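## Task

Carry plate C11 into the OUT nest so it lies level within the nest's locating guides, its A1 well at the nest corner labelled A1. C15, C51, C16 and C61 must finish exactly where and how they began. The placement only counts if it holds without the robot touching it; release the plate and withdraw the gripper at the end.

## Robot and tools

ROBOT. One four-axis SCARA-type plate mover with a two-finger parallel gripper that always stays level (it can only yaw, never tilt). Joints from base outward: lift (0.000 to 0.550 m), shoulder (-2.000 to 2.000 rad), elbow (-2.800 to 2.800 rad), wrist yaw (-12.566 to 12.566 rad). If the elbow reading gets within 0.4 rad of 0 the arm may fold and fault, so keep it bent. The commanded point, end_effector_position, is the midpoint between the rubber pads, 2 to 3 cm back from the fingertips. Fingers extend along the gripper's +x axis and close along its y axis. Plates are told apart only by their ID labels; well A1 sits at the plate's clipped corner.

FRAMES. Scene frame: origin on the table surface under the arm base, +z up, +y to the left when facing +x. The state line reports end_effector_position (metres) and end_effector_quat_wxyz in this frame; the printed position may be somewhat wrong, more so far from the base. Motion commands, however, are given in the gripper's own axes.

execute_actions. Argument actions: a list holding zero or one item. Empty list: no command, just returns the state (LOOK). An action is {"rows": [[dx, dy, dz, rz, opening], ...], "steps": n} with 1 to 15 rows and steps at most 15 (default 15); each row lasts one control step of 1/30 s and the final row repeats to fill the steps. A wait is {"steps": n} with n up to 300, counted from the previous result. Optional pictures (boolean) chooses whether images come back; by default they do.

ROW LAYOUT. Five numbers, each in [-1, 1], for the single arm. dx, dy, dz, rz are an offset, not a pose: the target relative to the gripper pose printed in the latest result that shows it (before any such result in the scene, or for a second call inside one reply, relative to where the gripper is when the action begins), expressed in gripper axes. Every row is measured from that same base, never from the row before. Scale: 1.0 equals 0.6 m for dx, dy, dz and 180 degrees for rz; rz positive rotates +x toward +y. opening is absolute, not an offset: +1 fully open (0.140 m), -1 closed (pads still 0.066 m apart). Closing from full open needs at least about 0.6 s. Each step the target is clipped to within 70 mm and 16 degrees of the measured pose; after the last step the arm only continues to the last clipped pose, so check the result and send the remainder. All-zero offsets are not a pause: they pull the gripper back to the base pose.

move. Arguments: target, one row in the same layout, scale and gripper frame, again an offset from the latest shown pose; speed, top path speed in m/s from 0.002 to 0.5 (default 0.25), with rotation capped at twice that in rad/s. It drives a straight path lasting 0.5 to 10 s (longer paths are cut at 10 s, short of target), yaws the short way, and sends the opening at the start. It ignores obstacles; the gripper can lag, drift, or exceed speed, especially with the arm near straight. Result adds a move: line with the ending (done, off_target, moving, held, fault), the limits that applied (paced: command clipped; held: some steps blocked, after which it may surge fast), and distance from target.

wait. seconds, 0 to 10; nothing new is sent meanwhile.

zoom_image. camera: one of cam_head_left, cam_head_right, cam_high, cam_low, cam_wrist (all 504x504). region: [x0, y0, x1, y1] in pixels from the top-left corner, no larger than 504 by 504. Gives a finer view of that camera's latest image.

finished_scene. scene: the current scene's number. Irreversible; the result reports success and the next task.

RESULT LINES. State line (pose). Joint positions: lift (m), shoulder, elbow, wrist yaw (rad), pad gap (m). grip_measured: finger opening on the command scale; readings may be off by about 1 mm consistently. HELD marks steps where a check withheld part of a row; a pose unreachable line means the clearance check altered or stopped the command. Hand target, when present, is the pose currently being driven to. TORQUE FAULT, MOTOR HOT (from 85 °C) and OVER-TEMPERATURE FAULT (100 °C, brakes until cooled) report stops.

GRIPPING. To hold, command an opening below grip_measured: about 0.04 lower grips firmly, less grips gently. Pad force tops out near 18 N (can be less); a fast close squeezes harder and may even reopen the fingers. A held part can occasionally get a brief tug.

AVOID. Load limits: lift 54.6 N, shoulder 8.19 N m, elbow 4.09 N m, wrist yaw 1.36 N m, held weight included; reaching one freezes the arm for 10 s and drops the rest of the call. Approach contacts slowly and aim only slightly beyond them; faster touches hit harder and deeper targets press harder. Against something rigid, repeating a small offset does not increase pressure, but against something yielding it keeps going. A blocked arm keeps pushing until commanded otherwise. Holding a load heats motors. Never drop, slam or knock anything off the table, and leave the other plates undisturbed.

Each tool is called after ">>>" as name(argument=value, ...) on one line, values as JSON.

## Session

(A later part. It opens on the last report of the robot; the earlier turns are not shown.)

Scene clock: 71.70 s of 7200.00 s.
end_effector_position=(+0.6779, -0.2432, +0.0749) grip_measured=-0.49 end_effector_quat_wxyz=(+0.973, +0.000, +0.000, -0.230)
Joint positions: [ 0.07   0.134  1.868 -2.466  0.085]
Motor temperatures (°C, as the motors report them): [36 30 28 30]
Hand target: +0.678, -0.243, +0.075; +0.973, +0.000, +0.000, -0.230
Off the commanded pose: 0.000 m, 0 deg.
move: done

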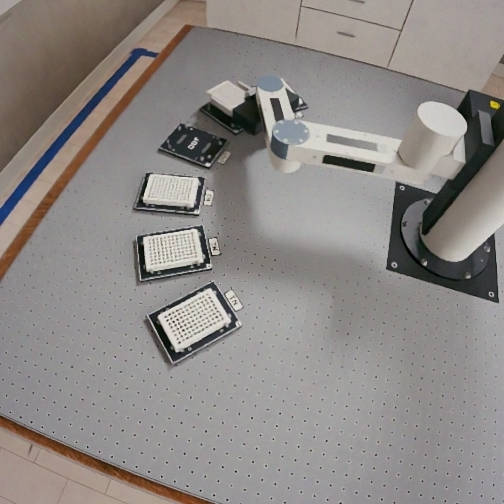

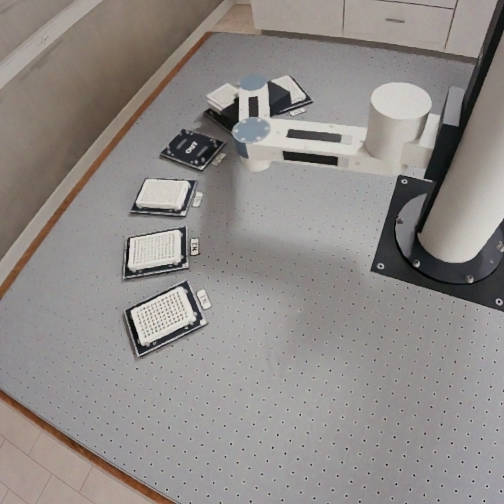

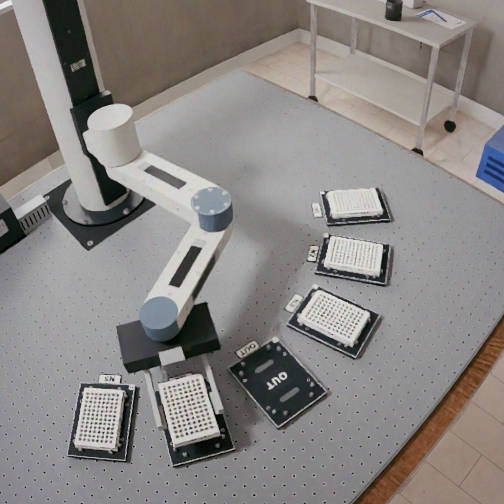

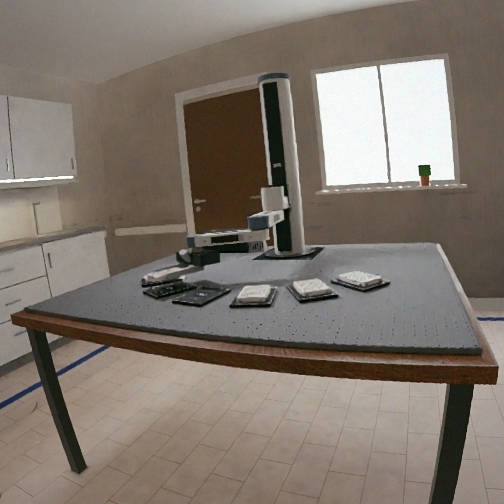

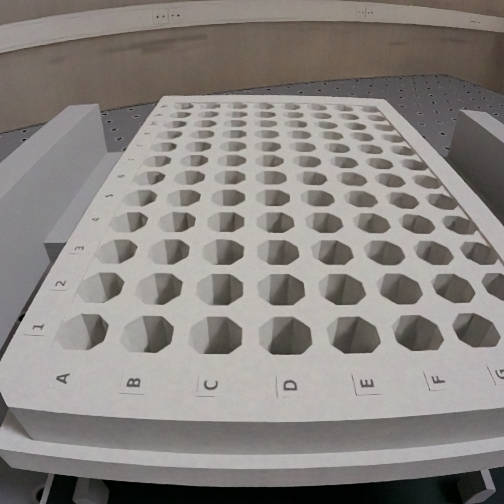

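>>> move(target=[-0.0499, 0.2954, 0, 0.1028, -0.535], speed=0.2)

>>> zoom_image(camera="cam_wrist", region=[0, 400, 504, 504])

>>> zoom_image(camera="cam_low", region=[150, 250, 270, 310])

Scene clock: 78.03 s of 7200.00 s.
end_effector_position=(+0.7307, -0.0712, +0.0749) grip_measured=-0.49 end_effector_quat_wxyz=(+0.998, +0.000, +0.000, -0.070)
Joint positions: [ 0.07   0.453  1.878 -2.471  0.085]
Motor temperatures (°C, as the motors report them): [36 30 28 30]
Hand target: +0.731, -0.071, +0.075; +0.998, +0.000, +0.000, -0.070
Off the commanded pose: 0.000 m, 0 deg.
After step 130, 0.80 s passed at rest.
move: done

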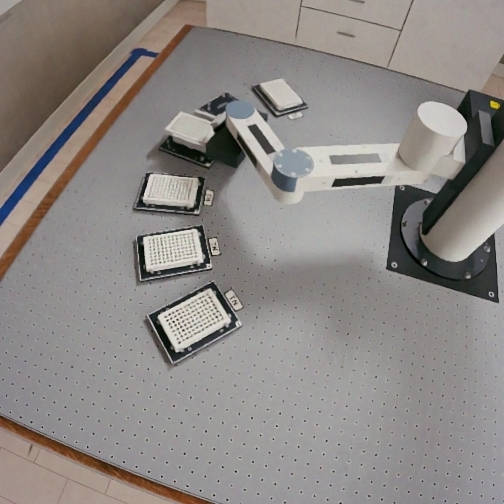

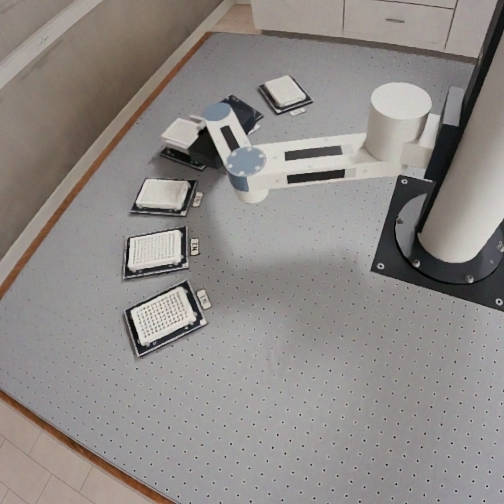

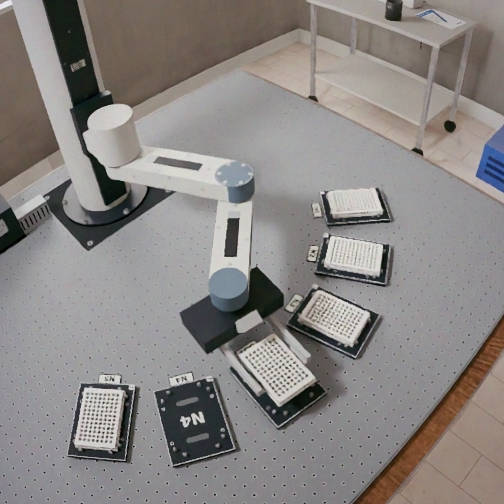

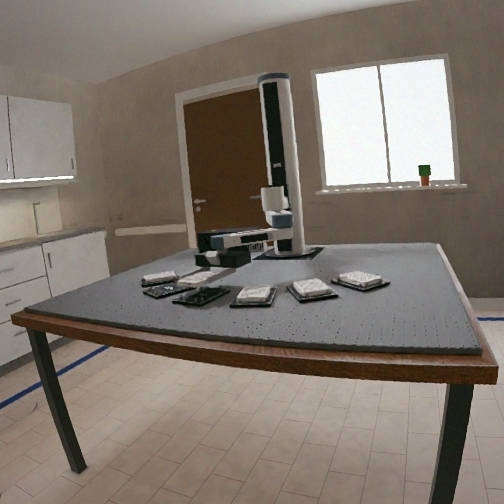

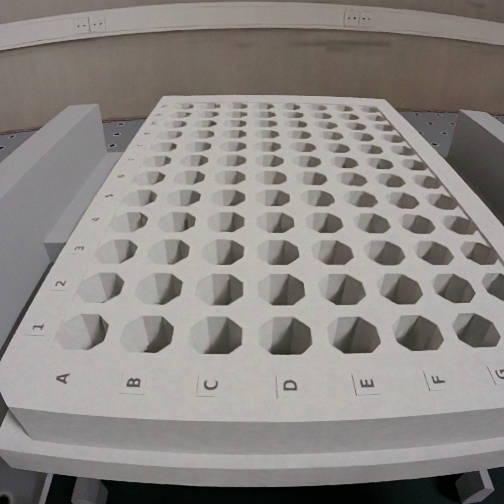

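Region (0, 400, 504, 504) of cam_wrist's 504x504 image, scaled by 1.000; it fills the top 104 rows of this view, and the rest is white.

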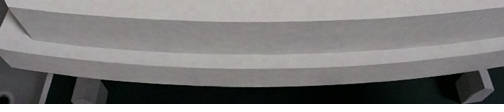

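Region (150, 250, 270, 310) of cam_low's 504x504 image, scaled by 4.200, with more detail than that image has.

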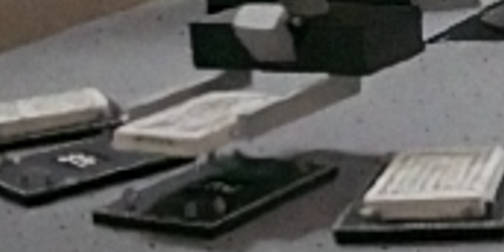

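>>> move(target=[0, 0.0008, -0.05, 0, -0.535], speed=0.06)

>>> move(target=[0, 0, -0.0235, 0, -0.535], speed=0.02)

>>> zoom_image(camera="cam_high", region=[200, 300, 350, 440])

Scene clock: 83.43 s of 7200.00 s.
end_effector_position=(+0.7307, -0.0707, +0.0448) grip_measured=-0.49 end_effector_quat_wxyz=(+0.998, +0.000, +0.000, -0.070)
Joint positions: [ 0.04   0.454  1.878 -2.471  0.085]
Motor temperatures (°C, as the motors report them): [36 30 28 30]
Hand target: +0.731, -0.071, +0.045; +0.998, +0.000, +0.000, -0.070
Off the commanded pose: 0.000 m, 0 deg.
After step 90, 1.67 s passed at rest.
move: done

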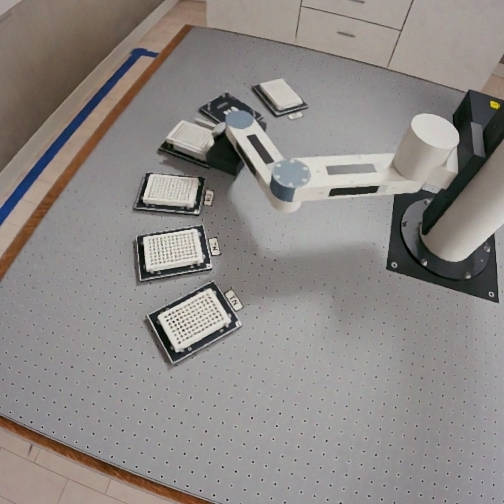

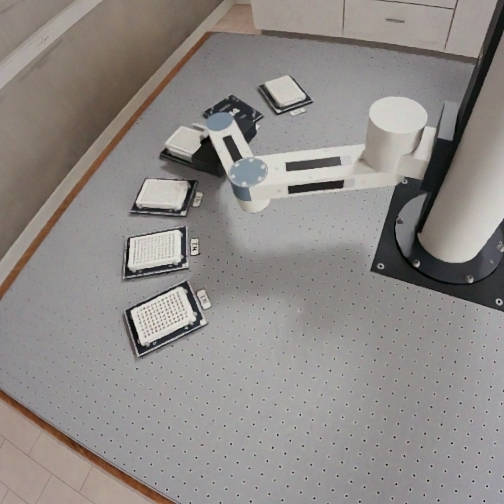

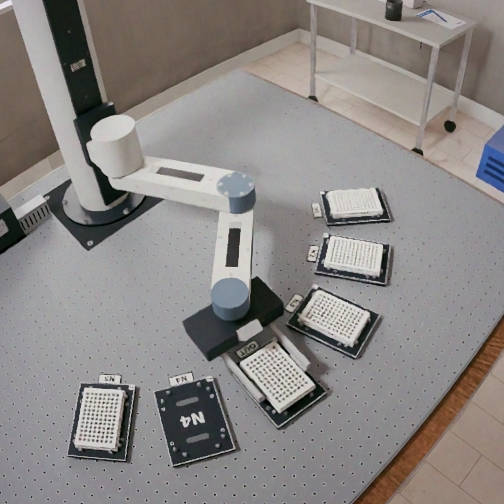

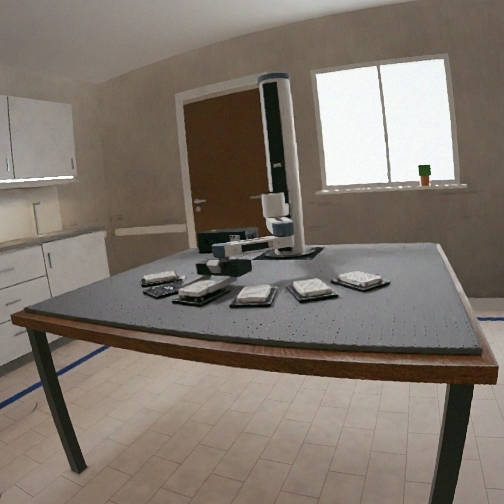

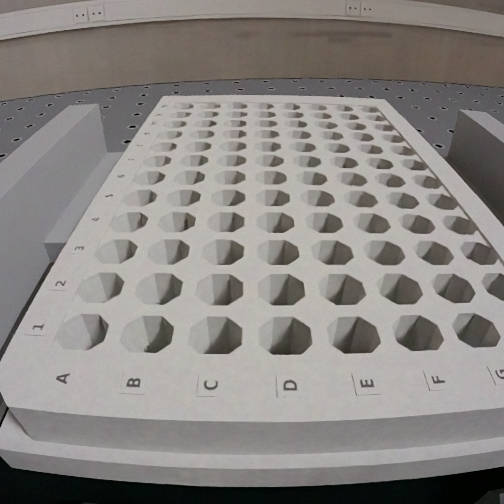

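Scene clock: 84.37 s of 7200.00 s.
end_effector_position=(+0.7305, -0.0708, +0.0307) grip_measured=-0.49 end_effector_quat_wxyz=(+0.998, +0.000, +0.000, -0.070)
Joint positions: [ 0.026  0.454  1.876 -2.47   0.085]
Motor temperatures (°C, as the motors report them): [36 30 28 30]
Hand target: +0.731, -0.071, +0.031; +0.998, +0.000, +0.000, -0.070
Off the commanded pose: 0.000 m, 0 deg.
move: done

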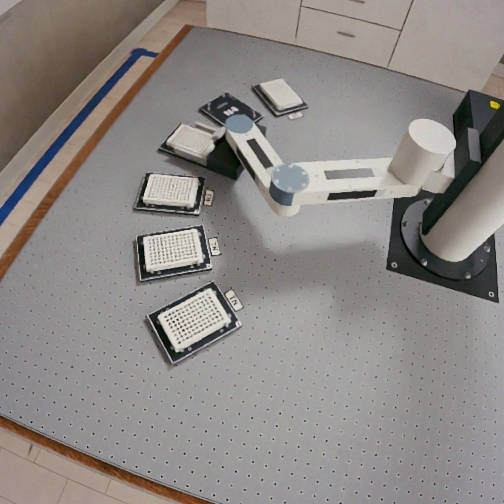

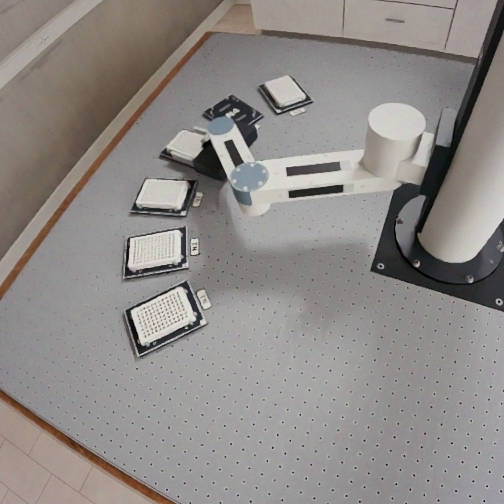

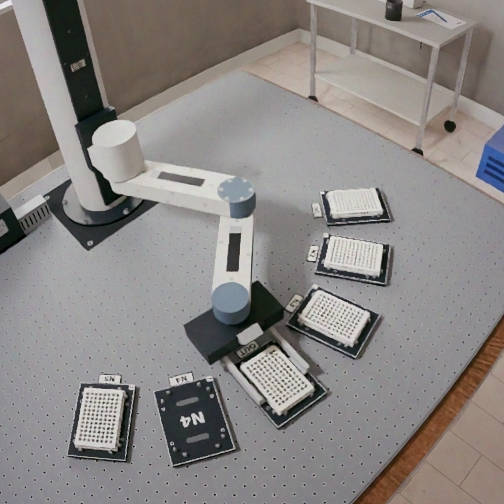

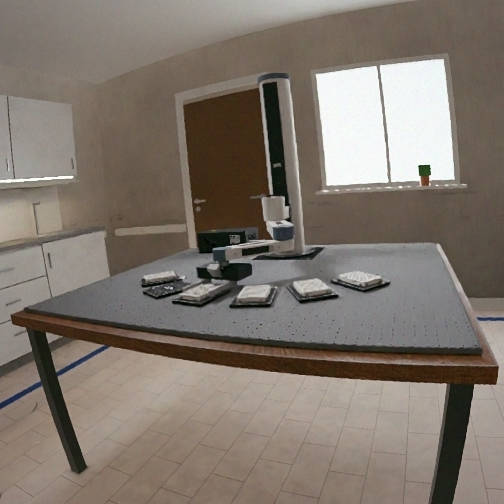

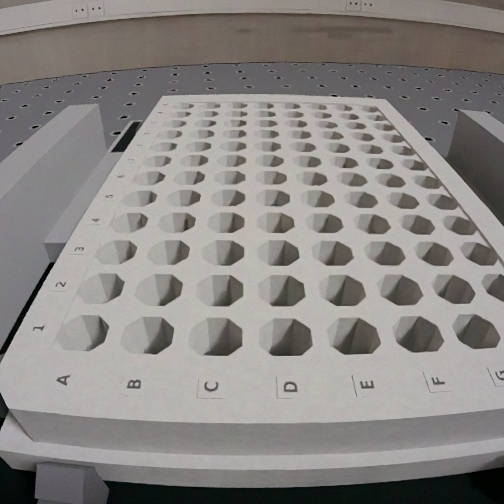

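Region (200, 300, 350, 440) of cam_high's 504x504 image, scaled by 3.360, with more detail than that image has; it fills the top 470 rows of this view, and the rest is white.

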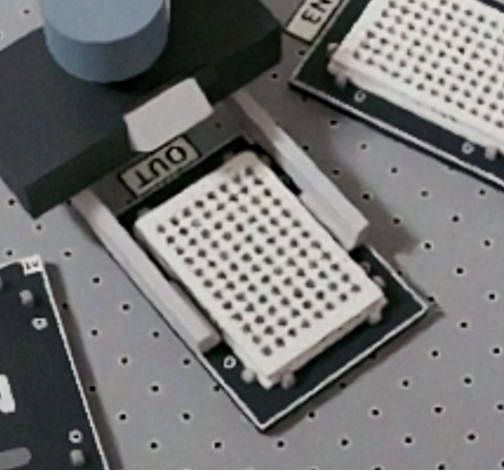

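>>> move(target=[0, 0, 0, 0, 0.4], speed=0.05)

>>> move(target=[-0.12, 0, 0.1, 0, 0.4], speed=0.1)

>>> zoom_image(camera="cam_low", region=[160, 270, 250, 310])

Scene clock: 88.90 s of 7200.00 s.
end_effector_position=(+0.7305, -0.0708, +0.0307) grip_measured=+0.40 end_effector_quat_wxyz=(+0.998, +0.000, +0.000, -0.070)
Joint positions: [ 0.026  0.454  1.876 -2.47   0.118]
Motor temperatures (°C, as the motors report them): [36 30 28 30]
Hand target: +0.731, -0.071, +0.031; +0.998, +0.000, +0.000, -0.070
Off the commanded pose: 0.000 m, 0 deg.
After step 90, 0.83 s passed at rest.
move: done

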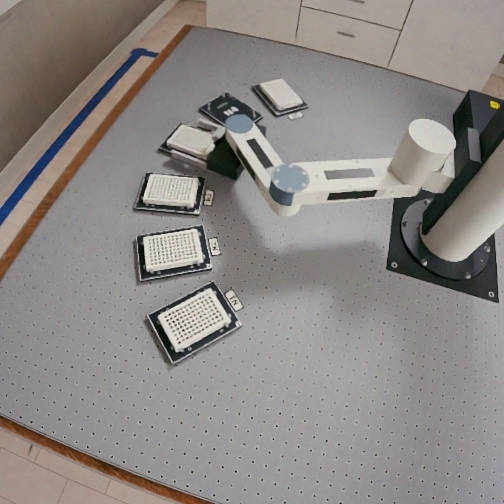

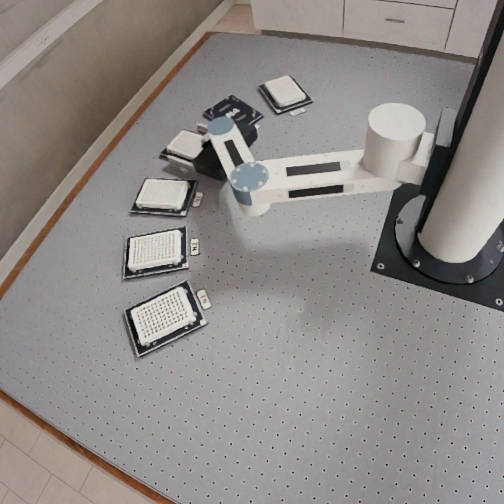

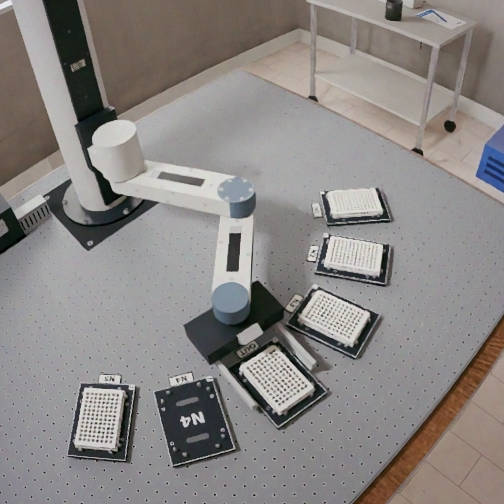

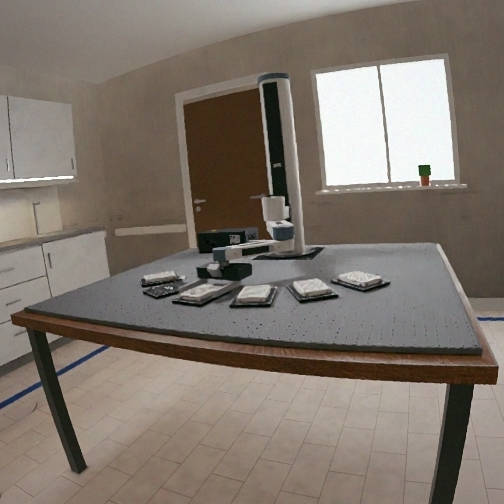

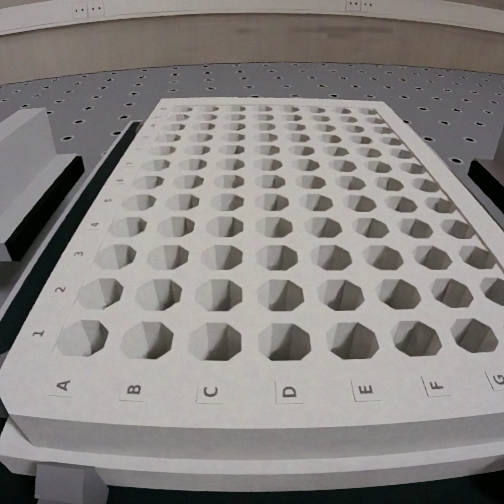

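Scene clock: 90.10 s of 7200.00 s.
end_effector_position=(+0.6592, -0.0608, +0.0908) grip_measured=+0.40 end_effector_quat_wxyz=(+0.998, +0.000, +0.000, -0.070)
Joint positions: [ 0.086  0.636  1.46  -2.236  0.118]
Motor temperatures (°C, as the motors report them): [36 30 28 30]
Hand target: +0.659, -0.061, +0.091; +0.998, +0.000, +0.000, -0.070
Off the commanded pose: 0.000 m, 0 deg.
move: done

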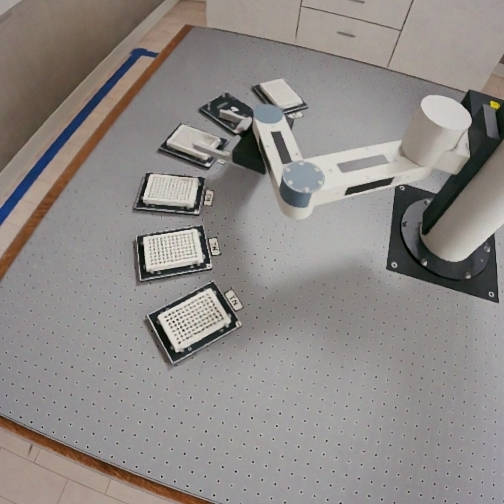

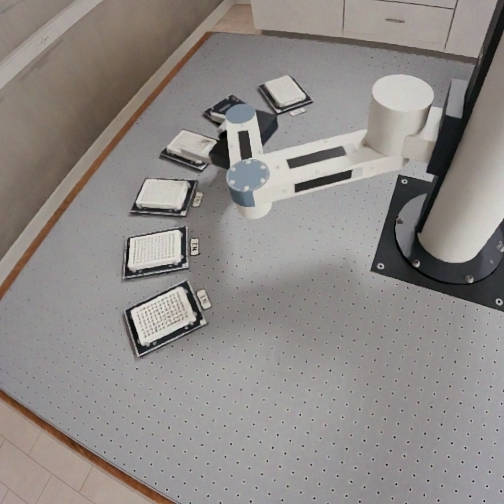

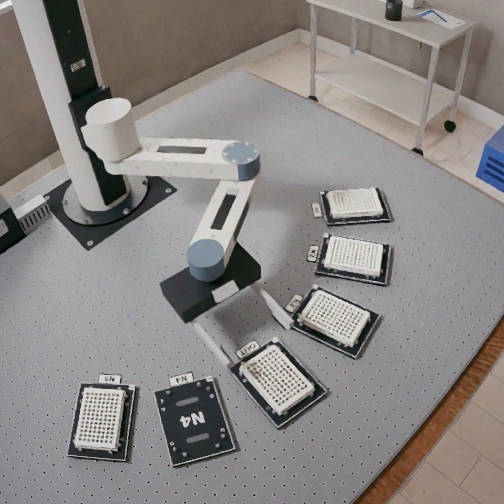

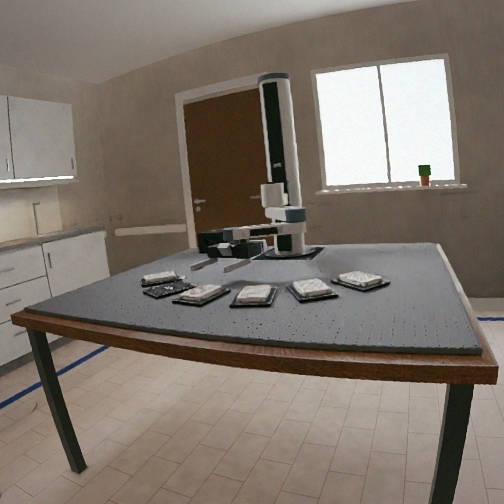

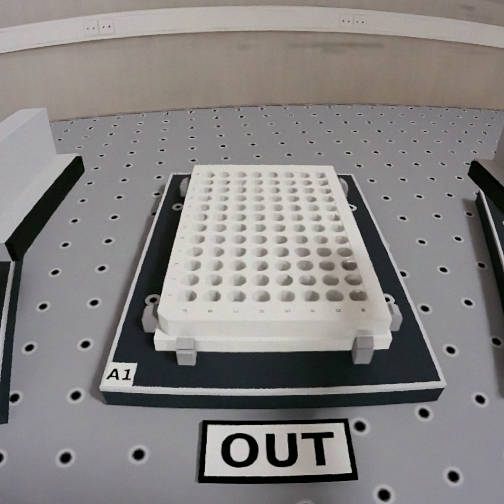

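Region (160, 270, 250, 310) of cam_low's 504x504 image, scaled by 5.600, with more detail than that image has.

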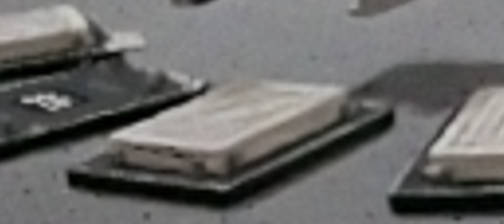

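>>> finished_scene(scene=2)

The scene is finished: the task was done.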